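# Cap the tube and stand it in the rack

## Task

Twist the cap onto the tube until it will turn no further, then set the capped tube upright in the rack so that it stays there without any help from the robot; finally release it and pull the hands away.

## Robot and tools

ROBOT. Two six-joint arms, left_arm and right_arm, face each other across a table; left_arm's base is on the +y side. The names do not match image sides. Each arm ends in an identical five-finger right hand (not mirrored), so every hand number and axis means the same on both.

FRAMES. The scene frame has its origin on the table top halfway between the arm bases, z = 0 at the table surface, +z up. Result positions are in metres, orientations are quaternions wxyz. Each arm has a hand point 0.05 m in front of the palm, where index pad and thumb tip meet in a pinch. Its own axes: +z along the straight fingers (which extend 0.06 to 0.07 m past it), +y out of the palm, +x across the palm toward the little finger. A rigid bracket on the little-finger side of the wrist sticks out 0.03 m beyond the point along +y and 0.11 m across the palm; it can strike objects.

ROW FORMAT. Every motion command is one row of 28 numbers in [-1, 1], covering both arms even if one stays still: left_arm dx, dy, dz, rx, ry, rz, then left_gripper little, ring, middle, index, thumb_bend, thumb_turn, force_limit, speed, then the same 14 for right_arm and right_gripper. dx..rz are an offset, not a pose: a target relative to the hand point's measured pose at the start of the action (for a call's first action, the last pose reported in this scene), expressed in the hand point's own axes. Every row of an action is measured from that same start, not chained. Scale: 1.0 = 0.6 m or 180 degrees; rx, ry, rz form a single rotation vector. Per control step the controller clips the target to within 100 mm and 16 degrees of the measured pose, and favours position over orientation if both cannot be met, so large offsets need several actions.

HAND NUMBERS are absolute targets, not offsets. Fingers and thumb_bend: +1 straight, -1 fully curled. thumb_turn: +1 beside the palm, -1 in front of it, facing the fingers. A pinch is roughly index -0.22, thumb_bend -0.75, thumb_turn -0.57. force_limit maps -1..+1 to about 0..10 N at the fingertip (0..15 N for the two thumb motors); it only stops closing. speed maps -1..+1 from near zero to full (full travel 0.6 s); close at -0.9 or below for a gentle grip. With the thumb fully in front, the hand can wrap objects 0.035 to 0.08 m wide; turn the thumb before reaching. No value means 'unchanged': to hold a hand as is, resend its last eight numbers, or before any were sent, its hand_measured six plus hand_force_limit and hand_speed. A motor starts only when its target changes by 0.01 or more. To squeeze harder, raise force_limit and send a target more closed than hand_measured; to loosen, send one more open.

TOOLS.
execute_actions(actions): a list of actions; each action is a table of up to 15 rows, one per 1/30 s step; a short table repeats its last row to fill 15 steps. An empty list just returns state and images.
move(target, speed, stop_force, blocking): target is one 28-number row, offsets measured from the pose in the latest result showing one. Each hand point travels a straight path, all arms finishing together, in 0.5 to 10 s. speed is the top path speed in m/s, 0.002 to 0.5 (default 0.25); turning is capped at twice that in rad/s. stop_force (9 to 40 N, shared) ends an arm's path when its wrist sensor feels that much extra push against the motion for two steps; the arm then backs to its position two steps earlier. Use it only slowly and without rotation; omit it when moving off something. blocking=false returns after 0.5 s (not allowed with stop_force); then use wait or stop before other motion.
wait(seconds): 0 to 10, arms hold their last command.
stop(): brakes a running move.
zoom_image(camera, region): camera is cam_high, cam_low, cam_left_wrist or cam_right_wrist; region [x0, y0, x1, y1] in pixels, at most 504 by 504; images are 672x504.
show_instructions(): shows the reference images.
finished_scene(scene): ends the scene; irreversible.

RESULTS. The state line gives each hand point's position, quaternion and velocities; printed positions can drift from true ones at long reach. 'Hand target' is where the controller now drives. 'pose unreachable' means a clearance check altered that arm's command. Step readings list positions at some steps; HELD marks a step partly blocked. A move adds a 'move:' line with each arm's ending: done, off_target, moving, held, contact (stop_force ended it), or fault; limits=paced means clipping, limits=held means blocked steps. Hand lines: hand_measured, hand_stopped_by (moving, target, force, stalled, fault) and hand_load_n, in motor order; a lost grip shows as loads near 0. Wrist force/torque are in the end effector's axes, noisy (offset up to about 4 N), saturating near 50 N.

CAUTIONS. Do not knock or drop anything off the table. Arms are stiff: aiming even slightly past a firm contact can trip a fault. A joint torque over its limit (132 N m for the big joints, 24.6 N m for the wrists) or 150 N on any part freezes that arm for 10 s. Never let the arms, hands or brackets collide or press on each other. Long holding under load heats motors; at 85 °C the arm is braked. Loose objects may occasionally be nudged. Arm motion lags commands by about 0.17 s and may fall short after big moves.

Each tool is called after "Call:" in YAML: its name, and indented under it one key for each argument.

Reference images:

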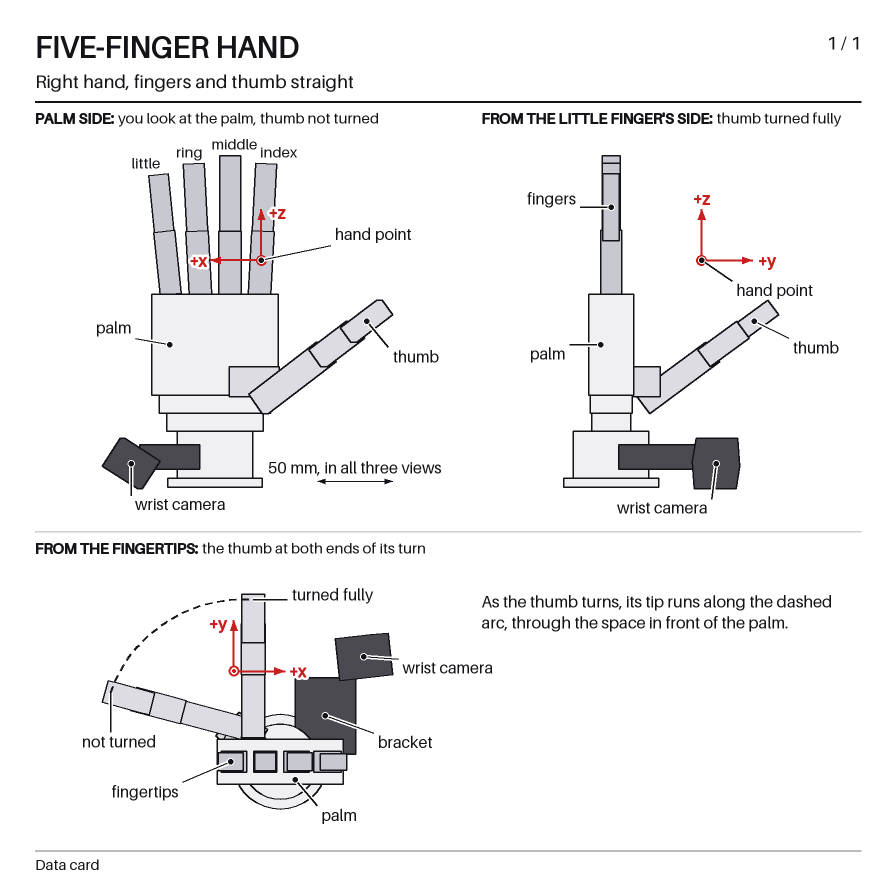

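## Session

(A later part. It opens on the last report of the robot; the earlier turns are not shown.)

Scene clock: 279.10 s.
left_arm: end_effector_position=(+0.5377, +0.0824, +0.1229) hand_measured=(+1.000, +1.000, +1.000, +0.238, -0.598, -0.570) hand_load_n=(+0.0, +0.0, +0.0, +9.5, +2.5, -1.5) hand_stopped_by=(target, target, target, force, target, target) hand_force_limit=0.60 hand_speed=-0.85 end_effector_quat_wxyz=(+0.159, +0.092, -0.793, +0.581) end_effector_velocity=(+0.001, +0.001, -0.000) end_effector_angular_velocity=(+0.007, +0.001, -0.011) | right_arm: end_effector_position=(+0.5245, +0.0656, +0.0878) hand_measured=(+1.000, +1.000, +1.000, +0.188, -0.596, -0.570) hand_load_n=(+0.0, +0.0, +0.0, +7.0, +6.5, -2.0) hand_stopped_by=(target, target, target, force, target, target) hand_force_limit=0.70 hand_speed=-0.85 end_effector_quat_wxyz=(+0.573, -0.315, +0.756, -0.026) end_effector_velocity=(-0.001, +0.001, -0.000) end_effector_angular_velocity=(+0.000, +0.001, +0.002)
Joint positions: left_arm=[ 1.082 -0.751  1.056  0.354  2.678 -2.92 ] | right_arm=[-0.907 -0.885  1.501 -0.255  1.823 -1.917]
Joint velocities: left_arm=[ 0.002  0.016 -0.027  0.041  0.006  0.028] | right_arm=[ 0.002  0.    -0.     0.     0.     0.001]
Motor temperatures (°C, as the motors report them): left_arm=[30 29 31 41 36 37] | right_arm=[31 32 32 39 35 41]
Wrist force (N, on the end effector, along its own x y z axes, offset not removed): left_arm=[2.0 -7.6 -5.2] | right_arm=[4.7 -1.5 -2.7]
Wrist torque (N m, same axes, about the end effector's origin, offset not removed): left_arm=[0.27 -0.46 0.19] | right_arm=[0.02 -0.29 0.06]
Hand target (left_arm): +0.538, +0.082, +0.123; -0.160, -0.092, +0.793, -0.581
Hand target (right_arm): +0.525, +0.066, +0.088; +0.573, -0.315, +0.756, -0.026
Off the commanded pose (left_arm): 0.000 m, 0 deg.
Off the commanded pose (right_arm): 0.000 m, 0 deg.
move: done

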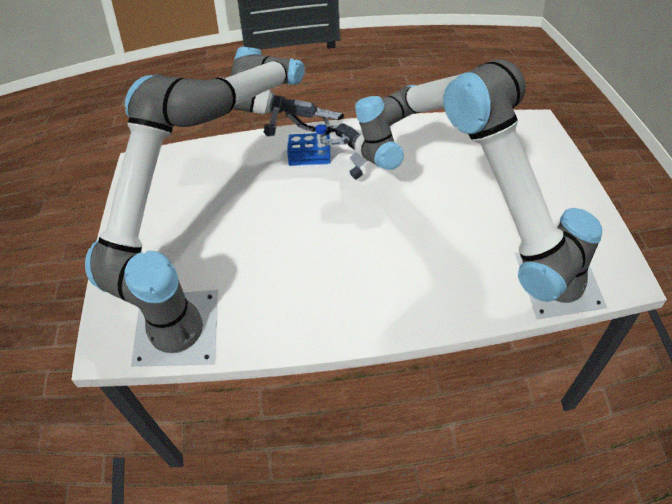

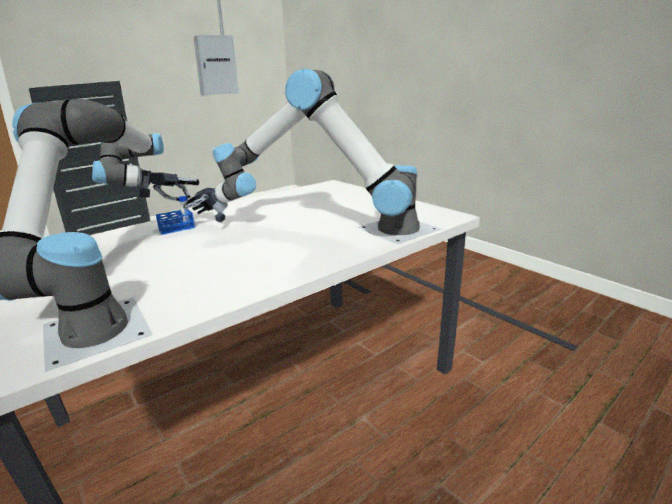

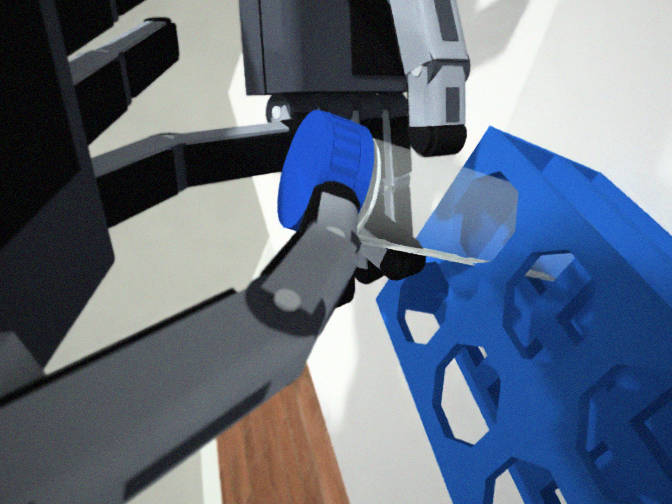

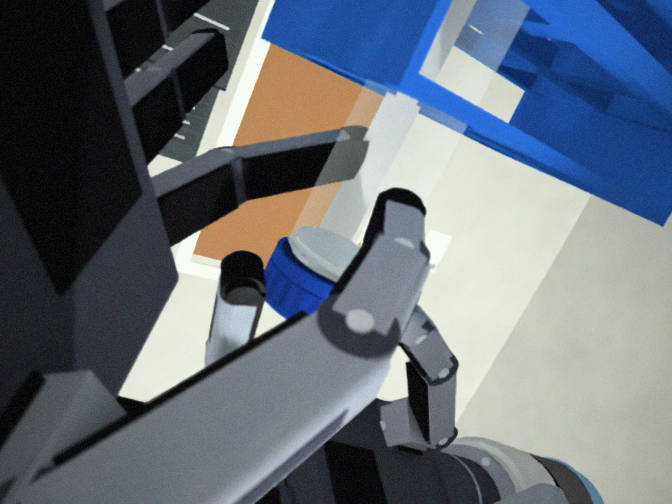

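Call:
move:
  target: [-0.0007,0.0016,-0.0062,0,0,0,1,1,1,0.5,-0.6,-0.57,0.6,1,0,0,0,0,0,0,1,1,1,-0.3,-0.6,-0.57,0.7,-0.85]
  speed: 0.01

Call:
move:
  target: [0.0246,0.0057,0.0138,0.12,-0.296,-0.092,1,1,1,0.5,-0.6,-0.57,0.6,1,0,0,0,0,0,0,1,1,1,-0.3,-0.6,-0.57,0.7,-0.85]

Call:
move:
  target: [0.0007,-0.0016,0.0062,0,0,0,1,1,1,-0.3,-0.6,-0.57,0.6,-0.85,0,0,0,0,0,0,1,1,1,-0.3,-0.6,-0.57,0.7,-0.85]
  speed: 0.02

Call:
move:
  target: [-0.0102,-0.0046,0.003,-0.06,0.148,0.046,1,1,1,-0.3,-0.6,-0.57,0.6,-0.85,0,0,0,0,0,0,1,1,1,-0.3,-0.6,-0.57,0.7,-0.85]
  speed: 0.2

Call:
move:
  target: [-0.0102,-0.0046,0.003,-0.06,0.148,0.046,1,1,1,-0.3,-0.6,-0.57,0.6,-0.85,0,0,0,0,0,0,1,1,1,-0.3,-0.6,-0.57,0.7,-0.85]
  speed: 0.2

Call:
move:
  target: [-0.0007,0.0016,-0.0062,0,0,0,1,1,1,0.5,-0.6,-0.57,0.6,1,0,0,0,0,0,0,1,1,1,-0.3,-0.6,-0.57,0.7,-0.85]
  speed: 0.01

Call:
move:
  target: [0.0246,0.0057,0.0138,0.12,-0.296,-0.092,1,1,1,0.5,-0.6,-0.57,0.6,1,0,0,0,0,0,0,1,1,1,-0.3,-0.6,-0.57,0.7,-0.85]

Call:
move:
  target: [0.0007,-0.0016,0.0062,0,0,0,1,1,1,-0.3,-0.6,-0.57,0.6,-0.85,0,0,0,0,0,0,1,1,1,-0.3,-0.6,-0.57,0.7,-0.85]
  speed: 0.02

Call:
move:
  target: [-0.0102,-0.0046,0.003,-0.06,0.148,0.046,1,1,1,-0.3,-0.6,-0.57,0.6,-0.85,0,0,0,0,0,0,1,1,1,-0.3,-0.6,-0.57,0.7,-0.85]
  speed: 0.2

Call:
move:
  target: [-0.0102,-0.0046,0.003,-0.06,0.148,0.046,1,1,1,-0.3,-0.6,-0.57,0.6,-0.85,0,0,0,0,0,0,1,1,1,-0.3,-0.6,-0.57,0.7,-0.85]
  speed: 0.2

Scene clock: 295.70 s.
left_arm: end_effector_position=(+0.5383, +0.0861, +0.1229) hand_measured=(+1.000, +1.000, +1.000, +0.500, -0.600, -0.570) hand_load_n=(+0.0, +0.0, +0.0, +0.0, +0.0, +0.0) hand_stopped_by=(target, target, target, target, target, target) hand_force_limit=0.60 hand_speed=1.00 end_effector_quat_wxyz=(+0.160, +0.092, -0.793, +0.581) end_effector_velocity=(+0.001, +0.002, +0.000) end_effector_angular_velocity=(-0.001, -0.001, +0.002) | right_arm: end_effector_position=(+0.5246, +0.0655, +0.0878) hand_measured=(+1.000, +1.000, +1.000, +0.188, -0.596, -0.570) hand_load_n=(+0.0, +0.0, +0.0, +8.5, +5.5, -1.5) hand_stopped_by=(target, target, target, force, target, target) hand_force_limit=0.70 hand_speed=-0.85 end_effector_quat_wxyz=(+0.573, -0.315, +0.756, -0.026) end_effector_velocity=(-0.001, +0.001, +0.001) end_effector_angular_velocity=(+0.001, -0.002, +0.001)
Joint positions: left_arm=[ 1.087 -0.751  1.056  0.36   2.682 -2.912] | right_arm=[-0.907 -0.885  1.501 -0.255  1.823 -1.917]
Joint velocities: left_arm=[ 0.003 -0.001  0.002 -0.     0.001  0.002] | right_arm=[ 0.001 -0.    -0.    -0.001  0.    -0.   ]
Motor temperatures (°C, as the motors report them): left_arm=[30 29 31 41 36 37] | right_arm=[31 32 32 39 35 41]
Wrist force (N, on the end effector, along its own x y z axes, offset not removed): left_arm=[1.7 2.4 0.0] | right_arm=[-0.6 0.5 -1.2]
Wrist torque (N m, same axes, about the end effector's origin, offset not removed): left_arm=[0.39 -0.38 0.23] | right_arm=[0.30 0.03 0.02]
Hand target (left_arm): +0.538, +0.086, +0.123; -0.160, -0.092, +0.793, -0.581
Hand target (right_arm): +0.525, +0.066, +0.088; +0.573, -0.315, +0.756, -0.026
Off the commanded pose (left_arm): 0.000 m, 0 deg.
Off the commanded pose (right_arm): 0.000 m, 0 deg.
move: done

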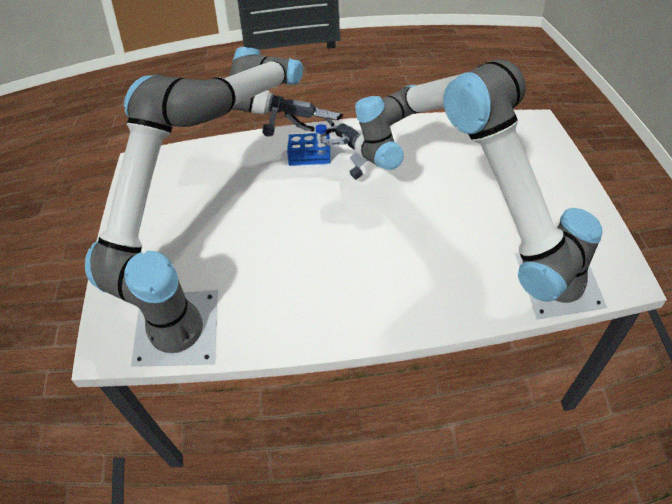

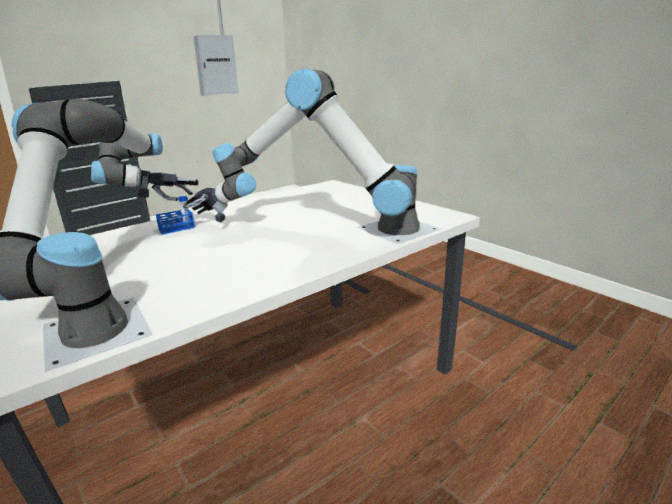

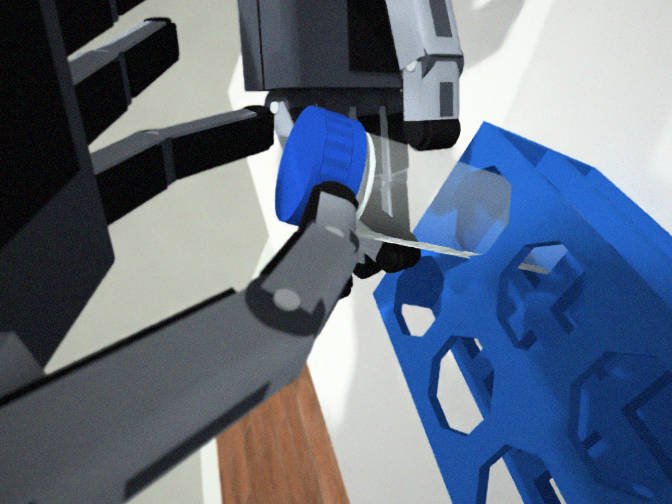

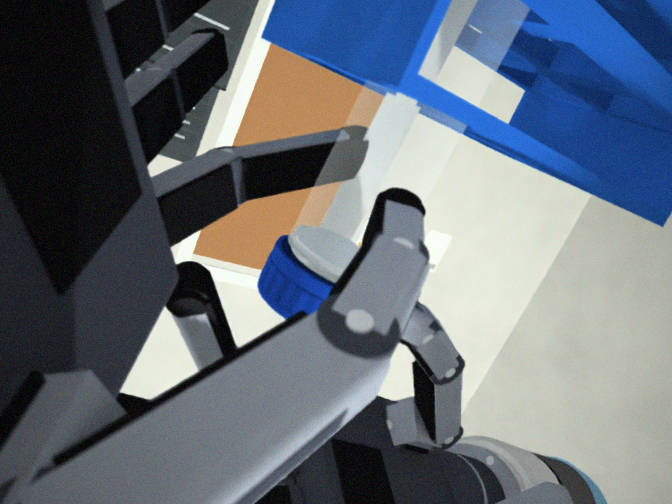

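Scene clock: 298.33 s.
left_arm: end_effector_position=(+0.5222, +0.0802, +0.1228) hand_measured=(+1.000, +1.000, +1.000, +0.500, -0.600, -0.570) hand_load_n=(+0.0, +0.0, +0.0, +0.0, +0.0, +0.0) hand_stopped_by=(target, target, target, target, target, target) hand_force_limit=0.60 hand_speed=1.00 end_effector_quat_wxyz=(-0.150, +0.476, -0.641, +0.583) end_effector_velocity=(-0.000, -0.001, +0.000) end_effector_angular_velocity=(+0.001, -0.000, +0.010) | right_arm: end_effector_position=(+0.5246, +0.0655, +0.0878) hand_measured=(+1.000, +1.000, +1.000, +0.188, -0.596, -0.570) hand_load_n=(+0.0, +0.0, +0.0, +8.5, +5.5, -1.5) hand_stopped_by=(target, target, target, force, target, target) hand_force_limit=0.70 hand_speed=-0.85 end_effector_quat_wxyz=(+0.573, -0.315, +0.756, -0.026) end_effector_velocity=(-0.000, +0.000, +0.000) end_effector_angular_velocity=(-0.000, -0.000, +0.001)
Joint positions: left_arm=[ 0.691 -1.193  1.746 -0.266  1.341 -3.596] | right_arm=[-0.907 -0.885  1.501 -0.255  1.823 -1.917]
Joint velocities: left_arm=[-0.006  0.    -0.001  0.002 -0.015 -0.004] | right_arm=[ 0.001 -0.     0.    -0.    -0.    -0.   ]
Motor temperatures (°C, as the motors report them): left_arm=[30 29 31 41 36 37] | right_arm=[31 32 32 39 35 41]
Wrist force (N, on the end effector, along its own x y z axes, offset not removed): left_arm=[1.2 1.6 0.9] | right_arm=[1.2 -0.3 0.0]
Wrist torque (N m, same axes, about the end effector's origin, offset not removed): left_arm=[0.23 -0.33 0.25] | right_arm=[0.15 -0.17 0.08]
Hand target (left_arm): +0.522, +0.080, +0.123; +0.150, -0.476, +0.641, -0.583
Hand target (right_arm): +0.525, +0.066, +0.088; +0.573, -0.315, +0.756, -0.026
Off the commanded pose (left_arm): 0.000 m, 0 deg.
Off the commanded pose (right_arm): 0.000 m, 0 deg.
move: done

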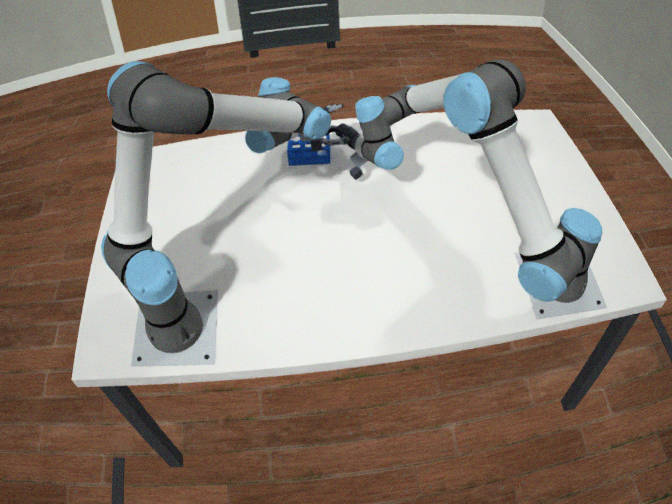

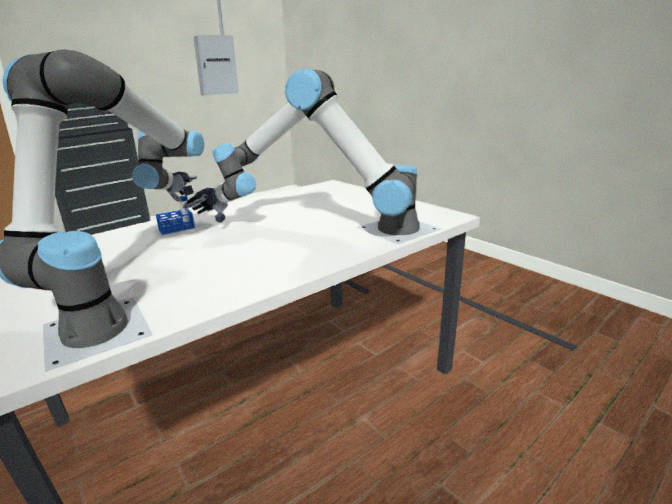

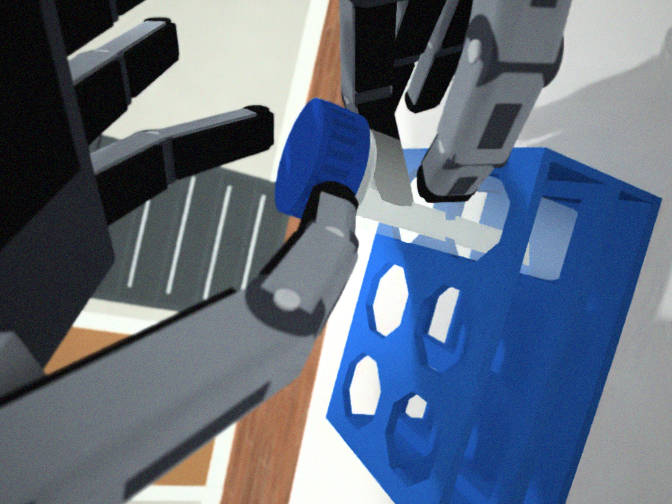

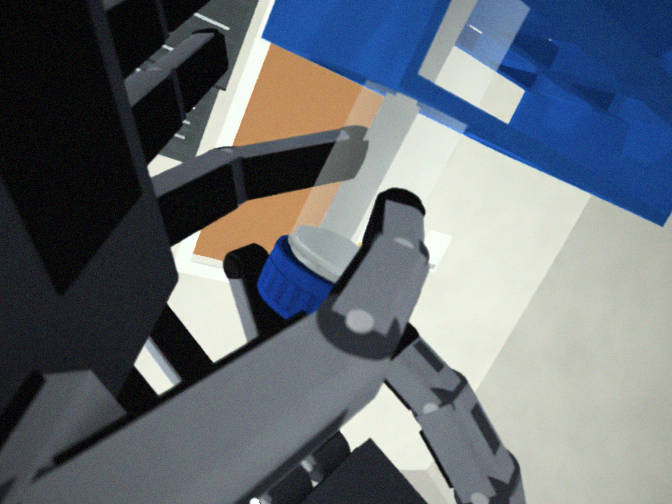

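Scene clock: 299.67 s.
left_arm: end_effector_position=(+0.5252, +0.0777, +0.1228) hand_measured=(+1.000, +1.000, +1.000, +0.238, -0.598, -0.570) hand_load_n=(+0.0, +0.0, +0.0, +9.5, +3.0, +0.0) hand_stopped_by=(target, target, target, force, target, target) hand_force_limit=0.60 hand_speed=-0.85 end_effector_quat_wxyz=(-0.150, +0.476, -0.641, +0.583) end_effector_velocity=(-0.000, -0.000, -0.001) end_effector_angular_velocity=(+0.001, +0.001, -0.000) | right_arm: end_effector_position=(+0.5245, +0.0656, +0.0878) hand_measured=(+1.000, +1.000, +1.000, +0.188, -0.596, -0.570) hand_load_n=(+0.0, +0.0, +0.0, +6.5, +7.0, -2.0) hand_stopped_by=(target, target, target, force, target, target) hand_force_limit=0.70 hand_speed=-0.85 end_effector_quat_wxyz=(+0.573, -0.315, +0.756, -0.026) end_effector_velocity=(-0.001, +0.001, +0.001) end_effector_angular_velocity=(+0.001, -0.001, +0.001)
Joint positions: left_arm=[ 0.693 -1.185  1.734 -0.263  1.343 -3.595] | right_arm=[-0.907 -0.885  1.501 -0.255  1.823 -1.917]
Joint velocities: left_arm=[-0.     0.001  0.    -0.    -0.    -0.   ] | right_arm=[ 0.001 -0.001 -0.    -0.001 -0.     0.   ]
Motor temperatures (°C, as the motors report them): left_arm=[30 29 31 41 36 37] | right_arm=[31 32 32 39 35 41]
Wrist force (N, on the end effector, along its own x y z axes, offset not removed): left_arm=[1.8 -4.8 4.2] | right_arm=[0.7 4.7 -2.5]
Wrist torque (N m, same axes, about the end effector's origin, offset not removed): left_arm=[0.08 -0.53 0.31] | right_arm=[0.36 0.14 -0.04]
Hand target (left_arm): +0.525, +0.078, +0.123; +0.150, -0.476, +0.641, -0.583
Hand target (right_arm): +0.525, +0.066, +0.088; +0.573, -0.315, +0.756, -0.026
Off the commanded pose (left_arm): 0.000 m, 0 deg.
Off the commanded pose (right_arm): 0.000 m, 0 deg.
move: done

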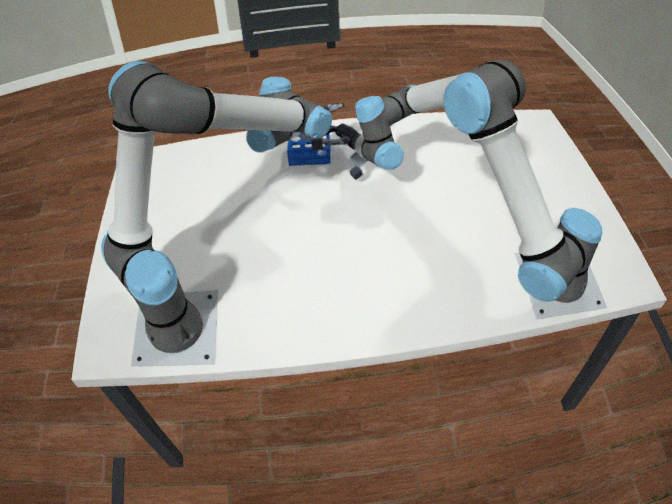

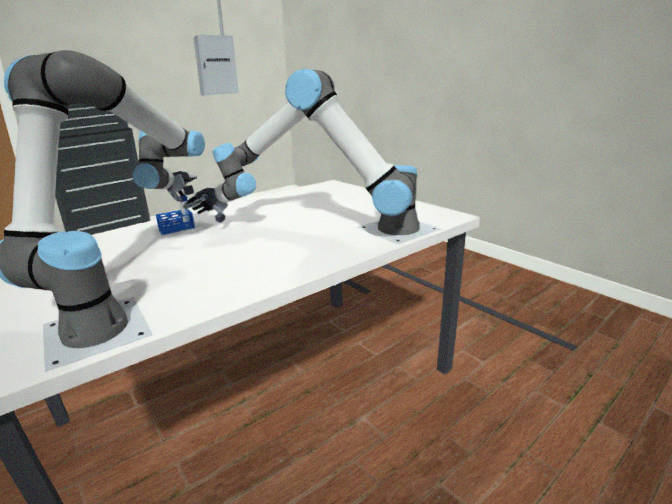

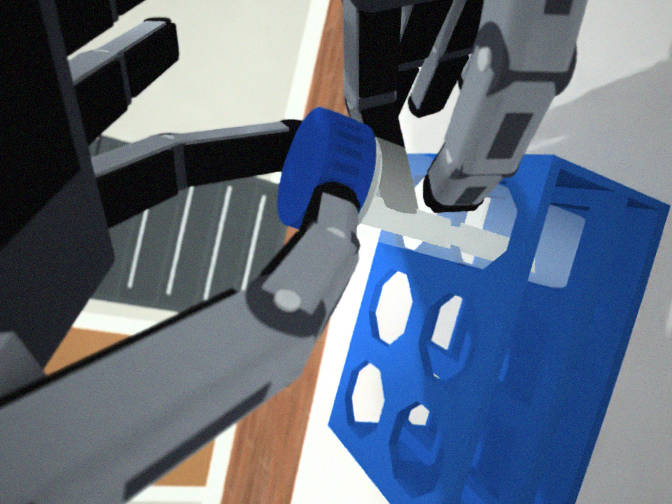

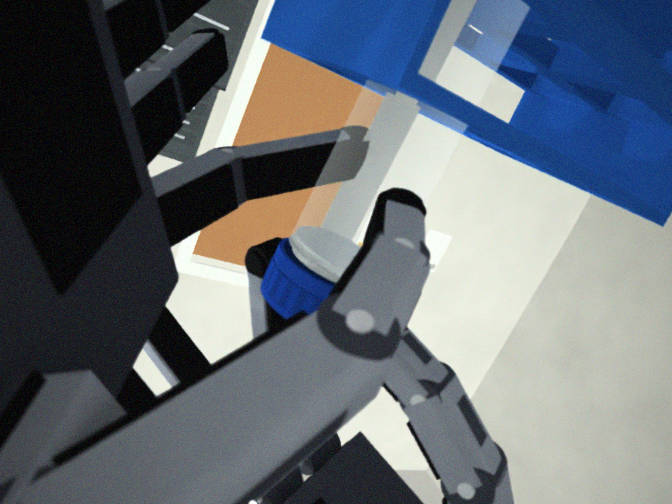

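Scene clock: 301.47 s.
left_arm: end_effector_position=(+0.5308, +0.0817, +0.1226) hand_measured=(+1.000, +1.000, +1.000, +0.238, -0.598, -0.570) hand_load_n=(+0.0, +0.0, +0.0, +9.0, +2.5, +0.5) hand_stopped_by=(target, target, target, force, target, target) hand_force_limit=0.60 hand_speed=-0.85 end_effector_quat_wxyz=(+0.005, +0.294, -0.742, +0.603) end_effector_velocity=(+0.000, +0.000, -0.000) end_effector_angular_velocity=(+0.002, +0.002, -0.011) | right_arm: end_effector_position=(+0.5245, +0.0656, +0.0878) hand_measured=(+1.000, +1.000, +1.000, +0.188, -0.596, -0.570) hand_load_n=(+0.0, +0.0, +0.0, +5.5, +6.5, -2.0) hand_stopped_by=(target, target, target, force, target, target) hand_force_limit=0.70 hand_speed=-0.85 end_effector_quat_wxyz=(+0.573, -0.315, +0.756, -0.026) end_effector_velocity=(-0.000, +0.000, -0.000) end_effector_angular_velocity=(+0.000, +0.000, +0.000)
Joint positions: left_arm=[ 0.939 -1.08   1.576 -0.179  2.078 -3.369] | right_arm=[-0.907 -0.885  1.501 -0.255  1.823 -1.917]
Joint velocities: left_arm=[ 0.005  0.006 -0.01   0.01   0.015  0.006] | right_arm=[ 0.  0.  0. -0. -0.  0.]
Motor temperatures (°C, as the motors report them): left_arm=[30 29 31 41 36 37] | right_arm=[31 32 32 39 35 41]
Wrist force (N, on the end effector, along its own x y z axes, offset not removed): left_arm=[-1.2 -6.3 -1.9] | right_arm=[3.8 -0.2 -5.4]
Wrist torque (N m, same axes, about the end effector's origin, offset not removed): left_arm=[0.28 -0.57 0.26] | right_arm=[0.13 -0.20 -0.08]
Hand target (left_arm): +0.531, +0.082, +0.123; -0.005, -0.294, +0.742, -0.603
Hand target (right_arm): +0.525, +0.066, +0.088; +0.573, -0.315, +0.756, -0.026
Off the commanded pose (left_arm): 0.000 m, 0 deg.
Off the commanded pose (right_arm): 0.000 m, 0 deg.
move: done

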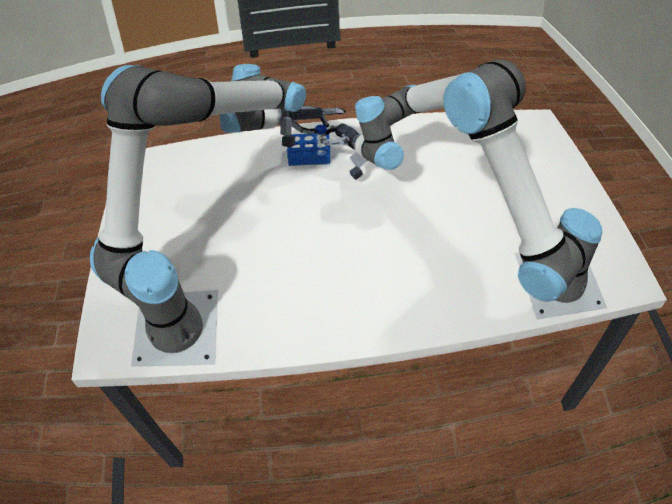

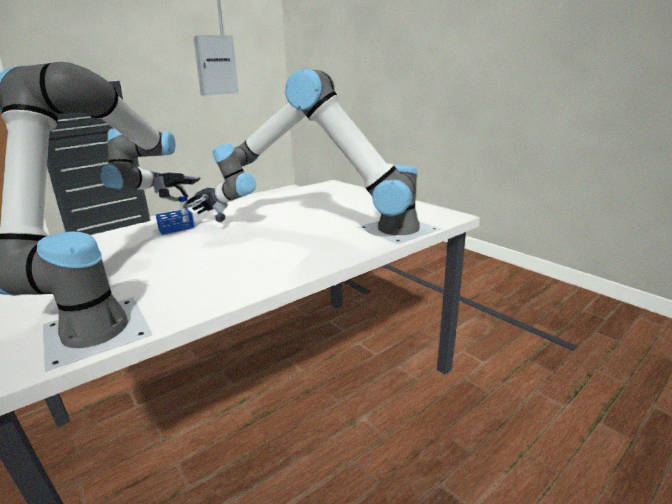

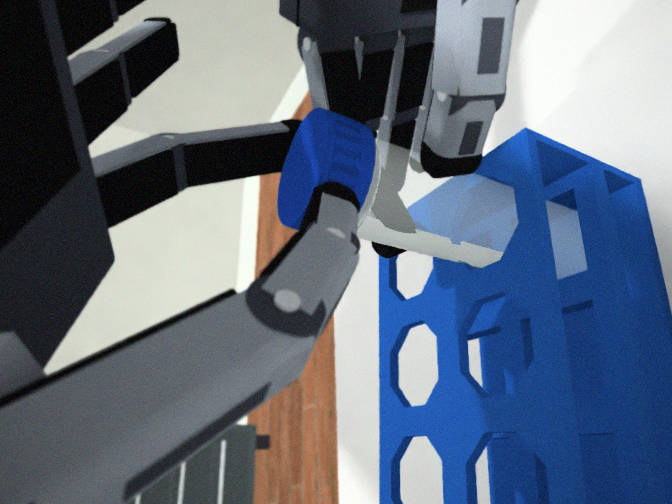

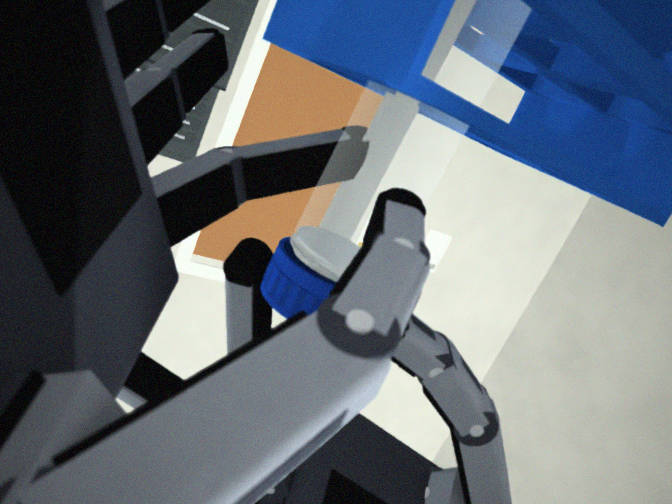

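Scene clock: 303.33 s.
left_arm: end_effector_position=(+0.5377, +0.0823, +0.1225) hand_measured=(+1.000, +1.000, +1.000, +0.238, -0.598, -0.570) hand_load_n=(+0.0, +0.0, +0.0, +8.5, +3.0, -0.5) hand_stopped_by=(target, target, target, force, target, target) hand_force_limit=0.60 hand_speed=-0.85 end_effector_quat_wxyz=(+0.159, +0.093, -0.792, +0.582) end_effector_velocity=(-0.000, -0.000, -0.000) end_effector_angular_velocity=(+0.011, +0.002, -0.014) | right_arm: end_effector_position=(+0.5245, +0.0656, +0.0878) hand_measured=(+1.000, +1.000, +1.000, +0.188, -0.596, -0.570) hand_load_n=(+0.0, +0.0, +0.0, +6.0, +7.0, -2.5) hand_stopped_by=(target, target, target, force, target, target) hand_force_limit=0.70 hand_speed=-0.85 end_effector_quat_wxyz=(+0.573, -0.315, +0.756, -0.026) end_effector_velocity=(-0.001, +0.001, -0.000) end_effector_angular_velocity=(-0.000, +0.001, +0.001)
Joint positions: left_arm=[ 1.082 -0.753  1.06   0.346  2.677 -2.925] | right_arm=[-0.907 -0.885  1.501 -0.255  1.823 -1.917]
Joint velocities: left_arm=[-0.001  0.017 -0.031  0.05   0.006  0.033] | right_arm=[ 0.001  0.     0.     0.001 -0.     0.   ]
Motor temperatures (°C, as the motors report them): left_arm=[30 29 31 41 36 37] | right_arm=[31 32 32 39 35 41]
Wrist force (N, on the end effector, along its own x y z axes, offset not removed): left_arm=[0.1 -6.4 -4.9] | right_arm=[2.3 1.0 -6.7]
Wrist torque (N m, same axes, about the end effector's origin, offset not removed): left_arm=[0.17 -0.47 0.19] | right_arm=[0.33 0.12 -0.02]
Hand target (left_arm): +0.538, +0.082, +0.122; -0.159, -0.092, +0.793, -0.581
Hand target (right_arm): +0.525, +0.066, +0.088; +0.573, -0.315, +0.756, -0.026
Off the commanded pose (left_arm): 0.000 m, 0 deg.
Off the commanded pose (right_arm): 0.000 m, 0 deg.
move: done

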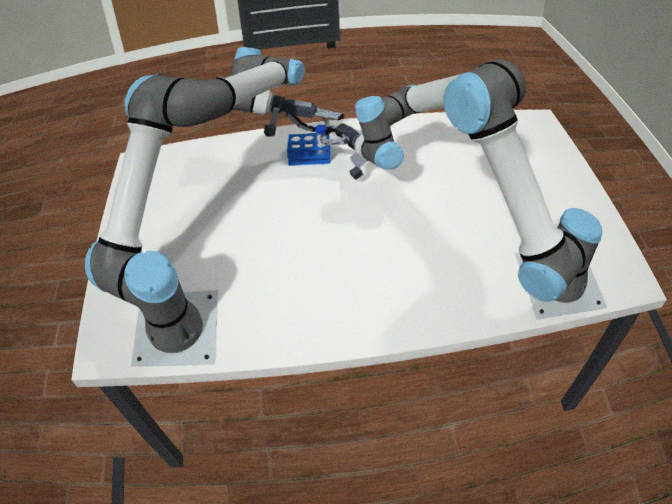

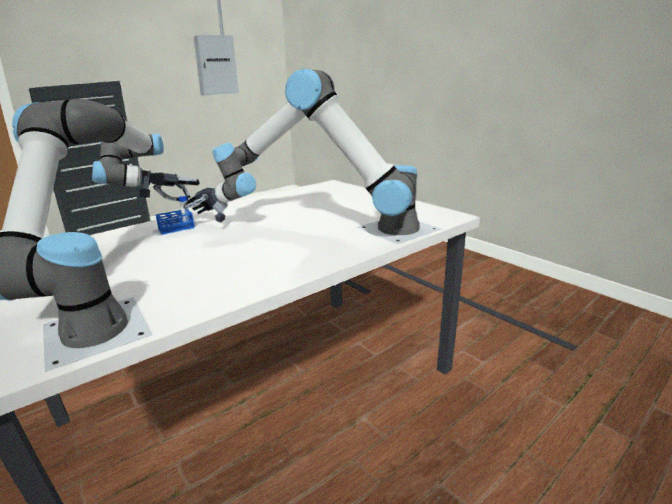

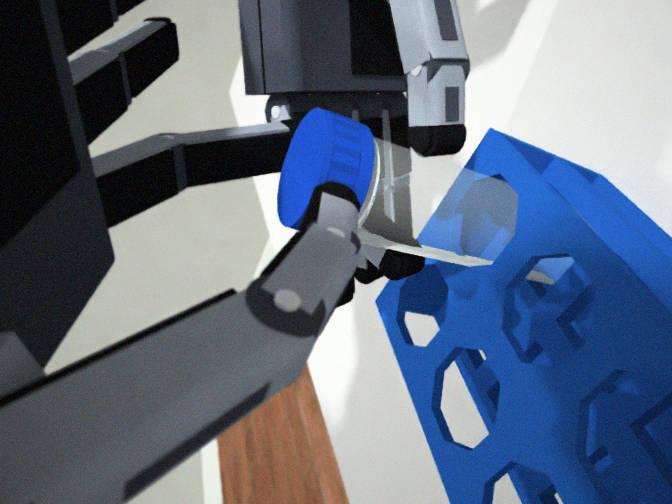

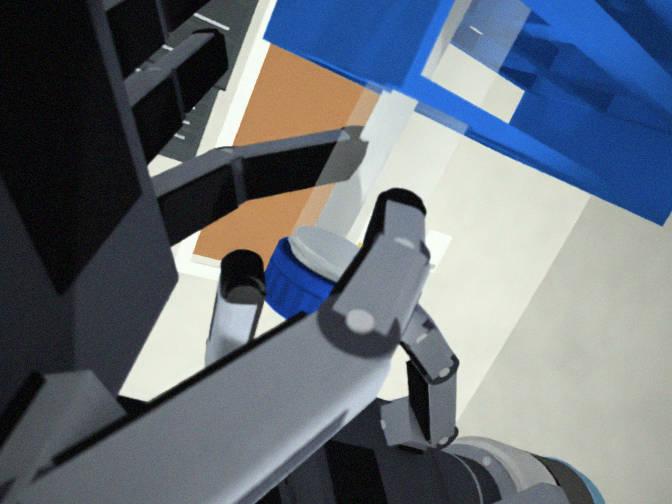

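Scene clock: 304.03 s.
left_arm: end_effector_position=(+0.5383, +0.0859, +0.1225) hand_measured=(+1.000, +1.000, +1.000, +0.500, -0.600, -0.570) hand_load_n=(+0.0, +0.0, +0.0, +0.0, +0.0, +0.0) hand_stopped_by=(target, target, target, target, target, target) hand_force_limit=0.60 hand_speed=1.00 end_effector_quat_wxyz=(+0.159, +0.093, -0.792, +0.582) end_effector_velocity=(-0.000, +0.001, +0.000) end_effector_angular_velocity=(-0.000, -0.000, -0.001) | right_arm: end_effector_position=(+0.5245, +0.0656, +0.0878) hand_measured=(+1.000, +1.000, +1.000, +0.188, -0.596, -0.570) hand_load_n=(+0.0, +0.0, +0.0, +8.5, +5.0, -0.5) hand_stopped_by=(target, target, target, force, target, target) hand_force_limit=0.70 hand_speed=-0.85 end_effector_quat_wxyz=(+0.573, -0.315, +0.756, -0.026) end_effector_velocity=(+0.000, +0.000, +0.001) end_effector_angular_velocity=(+0.001, -0.002, -0.000)
Joint positions: left_arm=[ 1.087 -0.753  1.061  0.352  2.681 -2.917] | right_arm=[-0.907 -0.885  1.501 -0.255  1.823 -1.917]
Joint velocities: left_arm=[ 0.002 -0.     0.     0.003  0.002  0.004] | right_arm=[-0.    -0.    -0.    -0.001 -0.     0.   ]
Motor temperatures (°C, as the motors report them): left_arm=[30 29 31 41 36 37] | right_arm=[31 32 32 39 35 41]
Wrist force (N, on the end effector, along its own x y z axes, offset not removed): left_arm=[4.2 2.0 0.6] | right_arm=[0.2 1.0 0.5]
Wrist torque (N m, same axes, about the end effector's origin, offset not removed): left_arm=[0.33 -0.82 0.45] | right_arm=[0.27 -0.04 -0.02]
Hand target (left_arm): +0.538, +0.086, +0.122; -0.159, -0.093, +0.792, -0.582
Hand target (right_arm): +0.525, +0.066, +0.088; +0.573, -0.315, +0.756, -0.026
Off the commanded pose (left_arm): 0.000 m, 0 deg.
Off the commanded pose (right_arm): 0.000 m, 0 deg.
move: done

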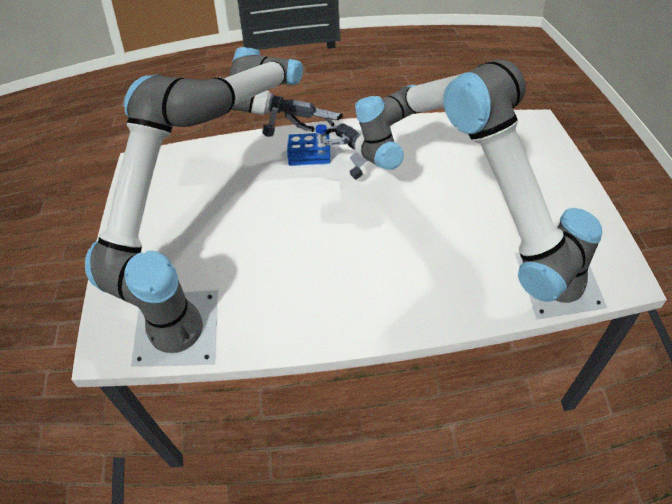

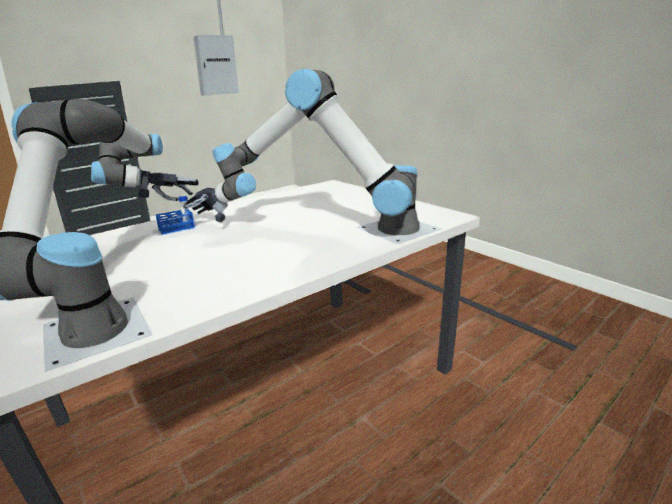

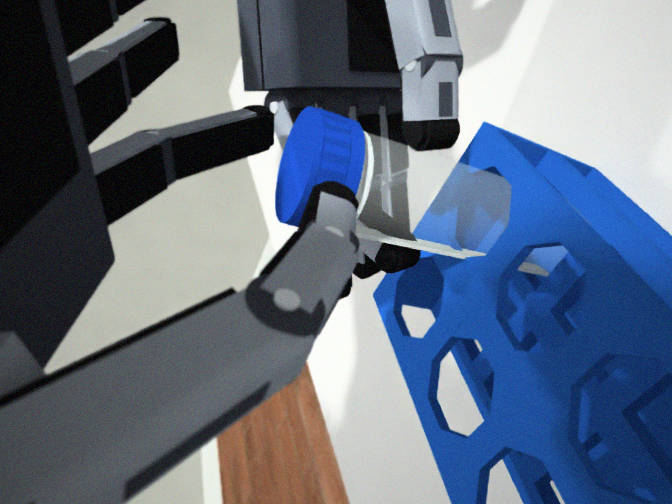

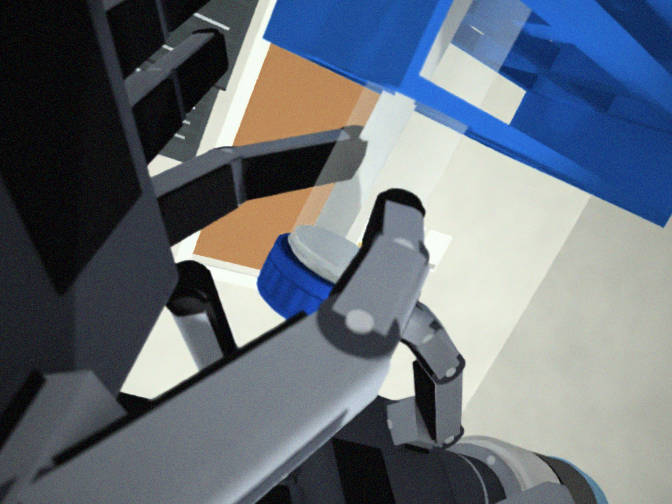

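Scene clock: 306.67 s.
left_arm: end_effector_position=(+0.5222, +0.0800, +0.1224) hand_measured=(+1.000, +1.000, +1.000, +0.500, -0.600, -0.570) hand_load_n=(+0.0, +0.0, +0.0, +0.0, +0.0, +0.0) hand_stopped_by=(target, target, target, target, target, target) hand_force_limit=0.60 hand_speed=1.00 end_effector_quat_wxyz=(-0.150, +0.477, -0.640, +0.584) end_effector_velocity=(+0.001, -0.001, +0.000) end_effector_angular_velocity=(-0.001, -0.001, +0.011) | right_arm: end_effector_position=(+0.5245, +0.0656, +0.0878) hand_measured=(+1.000, +1.000, +1.000, +0.188, -0.596, -0.570) hand_load_n=(+0.0, +0.0, +0.0, +8.5, +5.0, -0.5) hand_stopped_by=(target, target, target, force, target, target) hand_force_limit=0.70 hand_speed=-0.85 end_effector_quat_wxyz=(+0.573, -0.315, +0.756, -0.026) end_effector_velocity=(-0.001, +0.000, -0.001) end_effector_angular_velocity=(-0.001, +0.001, +0.001)
Joint positions: left_arm=[ 0.69  -1.193  1.747 -0.269  1.338 -3.597] | right_arm=[-0.907 -0.885  1.501 -0.255  1.823 -1.917]
Joint velocities: left_arm=[-0.005  0.001 -0.002  0.001 -0.015 -0.004] | right_arm=[ 0.001  0.001  0.     0.001 -0.    -0.001]
Motor temperatures (°C, as the motors report them): left_arm=[30 29 31 41 36 37] | right_arm=[31 32 32 39 35 41]
Wrist force (N, on the end effector, along its own x y z axes, offset not removed): left_arm=[3.1 2.5 1.6] | right_arm=[1.7 -0.7 0.3]
Wrist torque (N m, same axes, about the end effector's origin, offset not removed): left_arm=[0.31 -0.70 0.38] | right_arm=[0.01 -0.21 0.12]
Hand target (left_arm): +0.522, +0.080, +0.122; +0.151, -0.477, +0.640, -0.584
Hand target (right_arm): +0.525, +0.066, +0.088; +0.573, -0.315, +0.756, -0.026
Off the commanded pose (left_arm): 0.000 m, 0 deg.
Off the commanded pose (right_arm): 0.000 m, 0 deg.
move: done

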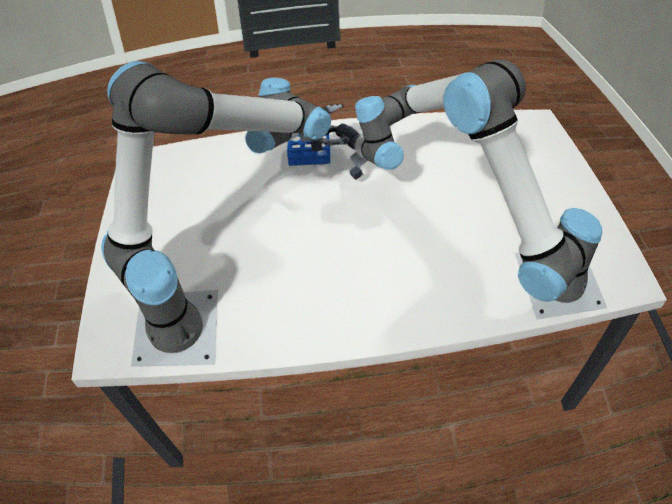

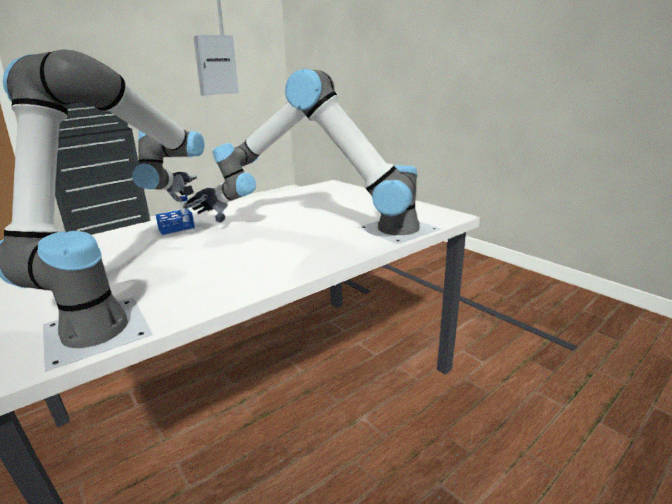

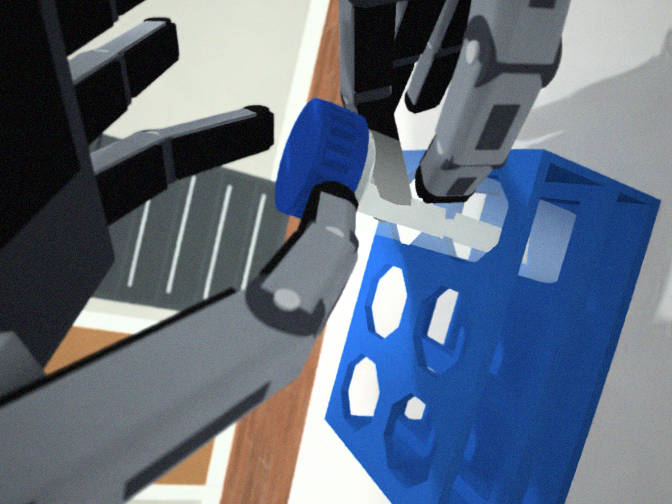

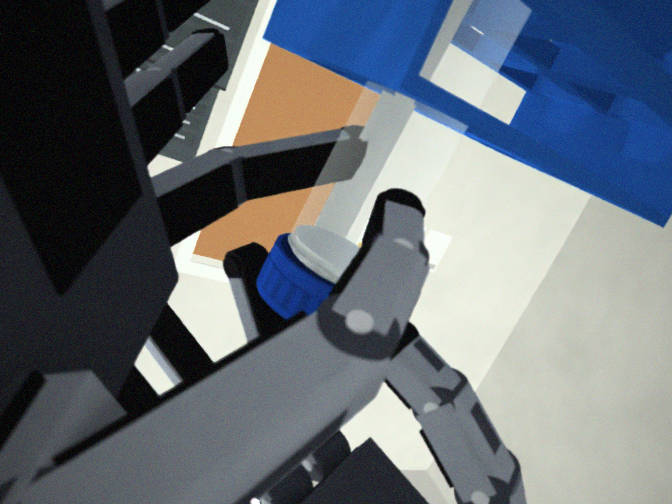

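Scene clock: 308.00 s.
left_arm: end_effector_position=(+0.5252, +0.0776, +0.1225) hand_measured=(+1.000, +1.000, +1.000, +0.238, -0.598, -0.570) hand_load_n=(+0.0, +0.0, +0.0, +9.5, +3.0, +0.0) hand_stopped_by=(target, target, target, force, target, target) hand_force_limit=0.60 hand_speed=-0.85 end_effector_quat_wxyz=(-0.150, +0.477, -0.640, +0.584) end_effector_velocity=(-0.000, +0.000, +0.000) end_effector_angular_velocity=(+0.000, +0.000, +0.000) | right_arm: end_effector_position=(+0.5245, +0.0656, +0.0878) hand_measured=(+1.000, +1.000, +1.000, +0.188, -0.596, -0.570) hand_load_n=(+0.0, +0.0, +0.0, +6.5, +7.0, -1.5) hand_stopped_by=(target, target, target, force, target, target) hand_force_limit=0.70 hand_speed=-0.85 end_effector_quat_wxyz=(+0.573, -0.315, +0.756, -0.026) end_effector_velocity=(-0.000, +0.000, -0.000) end_effector_angular_velocity=(-0.001, +0.001, +0.000)
Joint positions: left_arm=[ 0.692 -1.185  1.735 -0.266  1.34  -3.596] | right_arm=[-0.907 -0.885  1.501 -0.255  1.823 -1.917]
Joint velocities: left_arm=[-0.    -0.001  0.     0.001 -0.001  0.   ] | right_arm=[ 0.     0.    -0.     0.001  0.    -0.   ]
Motor temperatures (°C, as the motors report them): left_arm=[30 29 31 41 36 37] | right_arm=[31 32 32 39 35 41]
Wrist force (N, on the end effector, along its own x y z axes, offset not removed): left_arm=[3.0 -1.5 2.6] | right_arm=[2.4 2.4 -1.9]
Wrist torque (N m, same axes, about the end effector's origin, offset not removed): left_arm=[0.69 -0.62 0.38] | right_arm=[-0.13 -0.08 0.00]
Hand target (left_arm): +0.525, +0.078, +0.122; +0.150, -0.477, +0.640, -0.584
Hand target (right_arm): +0.525, +0.066, +0.088; +0.573, -0.315, +0.756, -0.026
Off the commanded pose (left_arm): 0.000 m, 0 deg.
Off the commanded pose (right_arm): 0.000 m, 0 deg.
move: done

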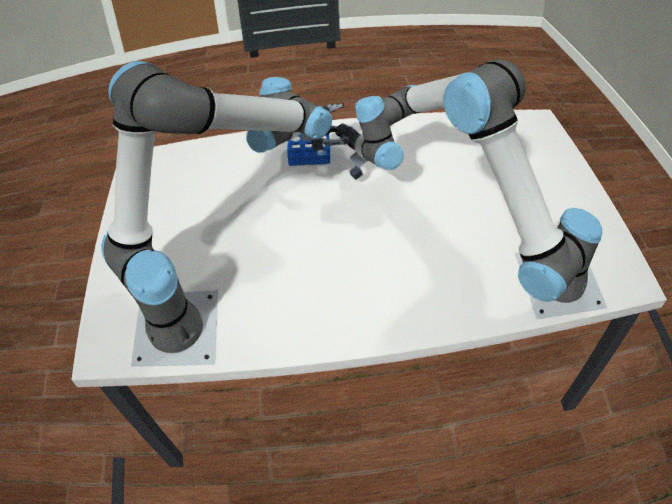

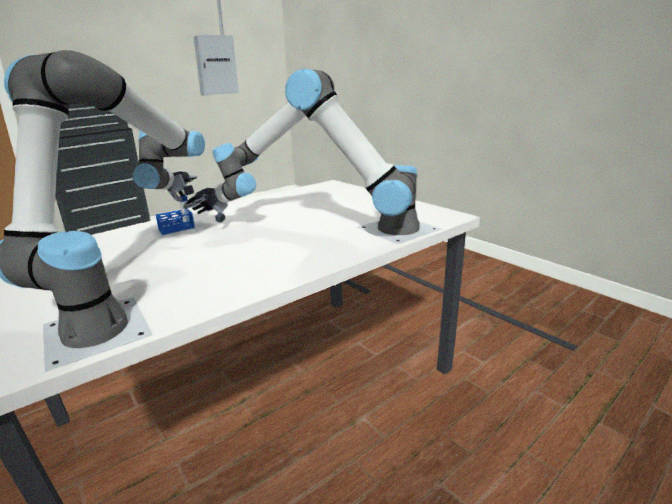

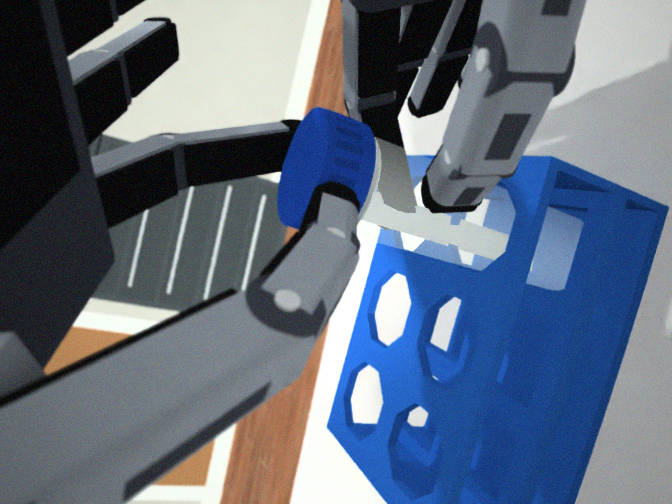

